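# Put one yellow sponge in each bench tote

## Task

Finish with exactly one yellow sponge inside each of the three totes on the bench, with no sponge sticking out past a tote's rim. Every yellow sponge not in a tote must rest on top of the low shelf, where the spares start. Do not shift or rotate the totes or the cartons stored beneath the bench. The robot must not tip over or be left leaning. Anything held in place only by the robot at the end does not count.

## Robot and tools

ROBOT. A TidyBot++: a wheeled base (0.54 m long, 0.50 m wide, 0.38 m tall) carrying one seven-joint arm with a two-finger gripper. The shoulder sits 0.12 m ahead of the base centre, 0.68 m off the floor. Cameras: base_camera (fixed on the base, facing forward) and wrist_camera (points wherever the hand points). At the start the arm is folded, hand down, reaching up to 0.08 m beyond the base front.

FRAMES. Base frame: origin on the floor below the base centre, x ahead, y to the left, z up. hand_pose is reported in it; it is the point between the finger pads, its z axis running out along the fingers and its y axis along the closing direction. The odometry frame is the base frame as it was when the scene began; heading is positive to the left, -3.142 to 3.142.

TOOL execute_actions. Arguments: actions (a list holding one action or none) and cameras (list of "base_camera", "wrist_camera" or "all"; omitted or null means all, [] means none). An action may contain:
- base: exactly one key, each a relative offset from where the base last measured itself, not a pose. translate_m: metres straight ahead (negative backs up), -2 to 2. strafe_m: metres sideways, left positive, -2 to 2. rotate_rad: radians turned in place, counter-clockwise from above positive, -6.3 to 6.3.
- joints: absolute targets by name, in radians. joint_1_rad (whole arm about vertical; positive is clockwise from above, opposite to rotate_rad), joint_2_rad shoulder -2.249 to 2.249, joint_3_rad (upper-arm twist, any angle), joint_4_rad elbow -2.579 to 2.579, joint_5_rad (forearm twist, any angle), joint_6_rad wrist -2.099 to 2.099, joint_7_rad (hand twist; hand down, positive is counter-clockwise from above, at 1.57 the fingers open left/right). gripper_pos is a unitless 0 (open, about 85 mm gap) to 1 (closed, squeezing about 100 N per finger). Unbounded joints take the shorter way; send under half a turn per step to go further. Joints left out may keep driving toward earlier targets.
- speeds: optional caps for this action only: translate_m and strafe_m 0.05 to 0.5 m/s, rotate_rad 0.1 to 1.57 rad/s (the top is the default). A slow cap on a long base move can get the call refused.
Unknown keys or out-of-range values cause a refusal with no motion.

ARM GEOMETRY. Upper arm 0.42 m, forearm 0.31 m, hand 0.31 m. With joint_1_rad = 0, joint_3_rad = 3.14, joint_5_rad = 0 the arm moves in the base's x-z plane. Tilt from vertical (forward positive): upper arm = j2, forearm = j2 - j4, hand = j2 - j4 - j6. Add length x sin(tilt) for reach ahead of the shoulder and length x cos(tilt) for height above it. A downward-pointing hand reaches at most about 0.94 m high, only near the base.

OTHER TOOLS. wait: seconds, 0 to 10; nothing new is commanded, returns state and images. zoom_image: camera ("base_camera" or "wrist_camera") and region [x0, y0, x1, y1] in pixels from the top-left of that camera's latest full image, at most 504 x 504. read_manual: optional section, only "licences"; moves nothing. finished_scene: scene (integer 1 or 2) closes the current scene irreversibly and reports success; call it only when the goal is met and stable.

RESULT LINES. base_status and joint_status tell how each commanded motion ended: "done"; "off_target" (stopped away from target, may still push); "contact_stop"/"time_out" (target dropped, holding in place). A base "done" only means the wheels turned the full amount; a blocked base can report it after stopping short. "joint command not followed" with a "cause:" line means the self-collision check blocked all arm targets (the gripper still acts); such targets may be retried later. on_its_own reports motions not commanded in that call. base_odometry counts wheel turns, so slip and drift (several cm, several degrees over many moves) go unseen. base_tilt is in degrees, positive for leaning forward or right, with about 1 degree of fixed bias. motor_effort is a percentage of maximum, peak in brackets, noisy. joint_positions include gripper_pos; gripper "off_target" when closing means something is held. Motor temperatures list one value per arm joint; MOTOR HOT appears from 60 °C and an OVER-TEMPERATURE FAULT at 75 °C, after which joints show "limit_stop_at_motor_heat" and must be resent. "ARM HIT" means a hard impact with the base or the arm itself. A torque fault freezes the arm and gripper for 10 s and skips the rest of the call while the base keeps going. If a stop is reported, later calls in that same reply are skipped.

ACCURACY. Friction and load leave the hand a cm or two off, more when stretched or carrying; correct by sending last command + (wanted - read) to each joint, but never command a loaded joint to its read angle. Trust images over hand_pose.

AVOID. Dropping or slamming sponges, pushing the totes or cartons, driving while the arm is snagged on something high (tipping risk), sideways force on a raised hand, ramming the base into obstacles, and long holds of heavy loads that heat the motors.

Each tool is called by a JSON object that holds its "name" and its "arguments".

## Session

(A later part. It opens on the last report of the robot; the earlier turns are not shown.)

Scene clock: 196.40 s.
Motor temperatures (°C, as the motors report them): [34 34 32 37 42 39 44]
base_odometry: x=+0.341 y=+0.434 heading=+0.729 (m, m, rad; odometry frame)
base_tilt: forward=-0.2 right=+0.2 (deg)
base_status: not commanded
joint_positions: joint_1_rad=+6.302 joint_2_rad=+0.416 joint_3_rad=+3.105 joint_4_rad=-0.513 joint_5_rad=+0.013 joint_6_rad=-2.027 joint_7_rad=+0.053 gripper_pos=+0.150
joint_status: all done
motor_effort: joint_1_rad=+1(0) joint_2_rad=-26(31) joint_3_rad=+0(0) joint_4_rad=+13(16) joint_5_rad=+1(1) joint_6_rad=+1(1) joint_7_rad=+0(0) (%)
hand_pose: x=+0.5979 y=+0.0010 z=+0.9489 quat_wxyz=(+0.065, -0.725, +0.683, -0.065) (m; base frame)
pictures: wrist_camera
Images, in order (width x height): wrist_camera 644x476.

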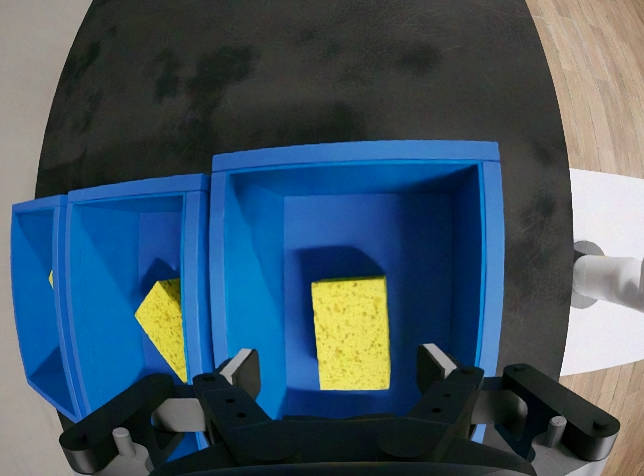

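{"name": "execute_actions", "arguments": {"actions": [{"base":{"translate_m":0.04},"joints":{"joint_2_rad":0.62,"joint_4_rad":-0.3,"joint_6_rad":-1.7,"joint_7_rad":1.595,"gripper_pos":0}}]}}

Scene clock: 201.60 s.
Motor temperatures (°C, as the motors report them): [34 34 32 37 42 39 44]
base_odometry: x=+0.371 y=+0.461 heading=+0.729 (m, m, rad; odometry frame)
base_tilt: forward=-0.2 right=+0.2 (deg)
base_status: done
joint_positions: joint_1_rad=+6.302 joint_2_rad=+0.605 joint_3_rad=+3.105 joint_4_rad=-0.314 joint_5_rad=+0.013 joint_6_rad=-1.719 joint_7_rad=+1.571 gripper_pos=+0.000
joint_status: all done
motor_effort: joint_1_rad=+1(1) joint_2_rad=-34(35) joint_3_rad=+0(1) joint_4_rad=+15(15) joint_5_rad=+1(1) joint_6_rad=+4(4) joint_7_rad=+0(0) (%)
hand_pose: x=+0.7581 y=-0.0006 z=+0.9464 quat_wxyz=(+0.006, -0.968, -0.001, -0.249) (m; base frame)
pictures: base_camera, wrist_camera
Images, in order (width x height): base_camera 644x364, wrist_camera 644x476.

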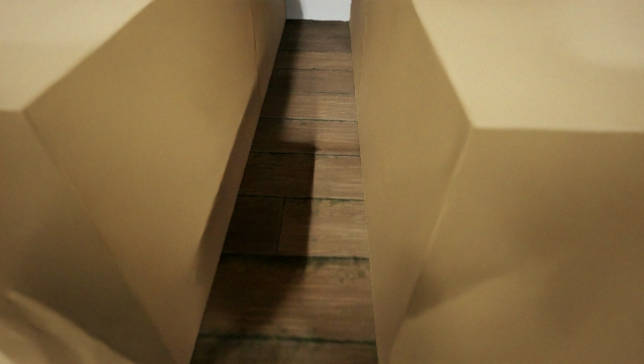

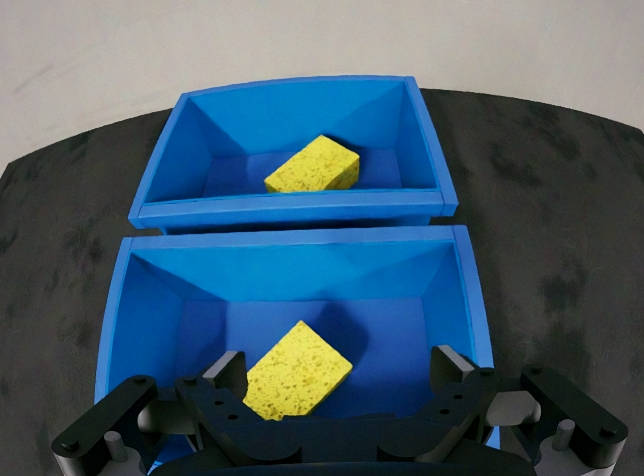

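{"name": "execute_actions", "arguments": {"actions": [{"joints":{"joint_2_rad":0.77,"joint_4_rad":-0.05,"joint_6_rad":-1.75}}], "cameras": ["wrist_camera"]}}

Scene clock: 208.20 s.
Motor temperatures (°C, as the motors report them): [34 35 32 37 42 39 44]
base_odometry: x=+0.371 y=+0.461 heading=+0.729 (m, m, rad; odometry frame)
base_tilt: forward=-0.1 right=+0.2 (deg)
base_status: not commanded
joint_positions: joint_1_rad=+6.302 joint_2_rad=+0.755 joint_3_rad=+3.105 joint_4_rad=-0.066 joint_5_rad=+0.013 joint_6_rad=-1.725 joint_7_rad=+1.571 gripper_pos=+0.000
joint_status: all done
motor_effort: joint_1_rad=+1(1) joint_2_rad=-38(39) joint_3_rad=-1(0) joint_4_rad=+14(15) joint_5_rad=+1(1) joint_6_rad=+5(5) joint_7_rad=+0(0) (%)
hand_pose: x=+0.8116 y=-0.0035 z=+0.9449 quat_wxyz=(+0.007, -0.956, +0.002, -0.293) (m; base frame)
pictures: wrist_camera
Images, in order (width x height): wrist_camera 644x476.

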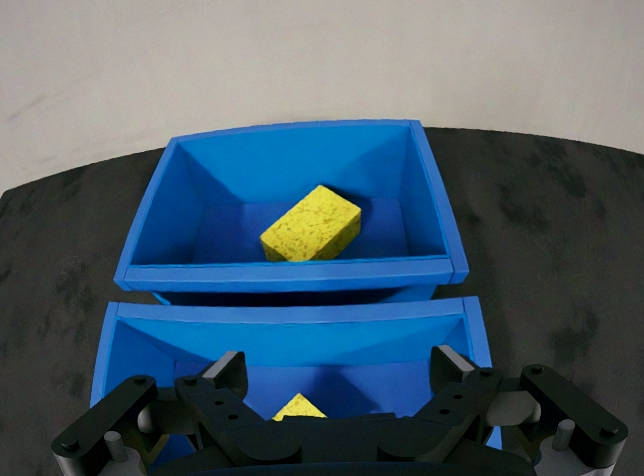

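Good. Retract and finish.

{"name": "execute_actions", "arguments": {"actions": [{"base":{"translate_m":-0.3},"joints":{"joint_2_rad":0.0,"joint_4_rad":-1.5,"joint_6_rad":-1.2}}]}}

{"name": "finished_scene", "arguments": {"scene": 1}}

Scene clock: 214.20 s.
Motor temperatures (°C, as the motors report them): [34 35 32 37 42 39 44]
base_odometry: x=+0.147 y=+0.261 heading=+0.729 (m, m, rad; odometry frame)
base_tilt: forward=-0.2 right=+0.1 (deg)
base_status: done
joint_positions: joint_1_rad=+6.298 joint_2_rad=+0.020 joint_3_rad=+3.105 joint_4_rad=-1.485 joint_5_rad=+0.013 joint_6_rad=-1.225 joint_7_rad=+1.571 gripper_pos=+0.000
joint_status: all done
motor_effort: joint_1_rad=+1(4) joint_2_rad=-17(42) joint_3_rad=+0(1) joint_4_rad=+17(18) joint_5_rad=+1(0) joint_6_rad=+3(5) joint_7_rad=+0(0) (%)
hand_pose: x=+0.5652 y=+0.0072 z=+0.8377 quat_wxyz=(-0.004, -0.979, -0.012, -0.204) (m; base frame)
pictures: base_camera, wrist_camera
Images, in order (width x height): base_camera 644x364, wrist_camera 644x476.

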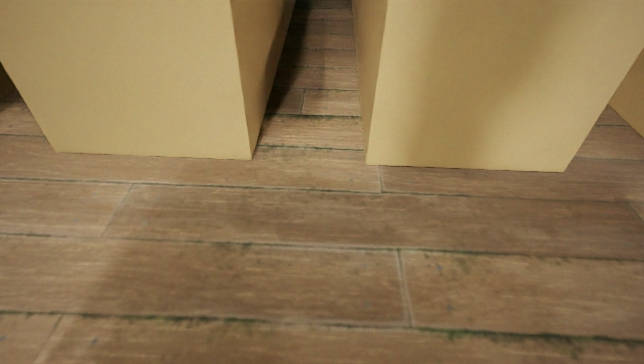

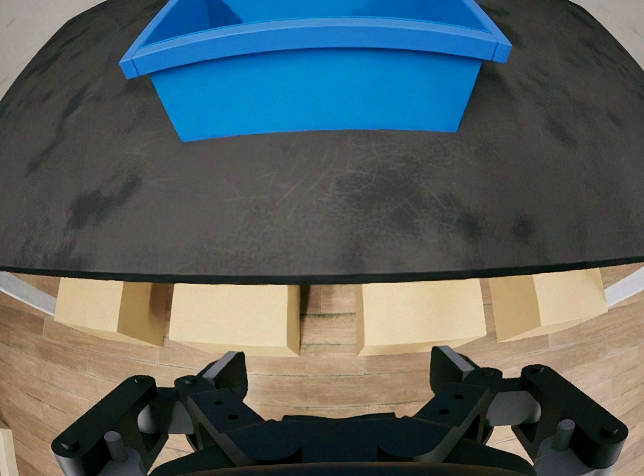

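The scene is finished: the task was done.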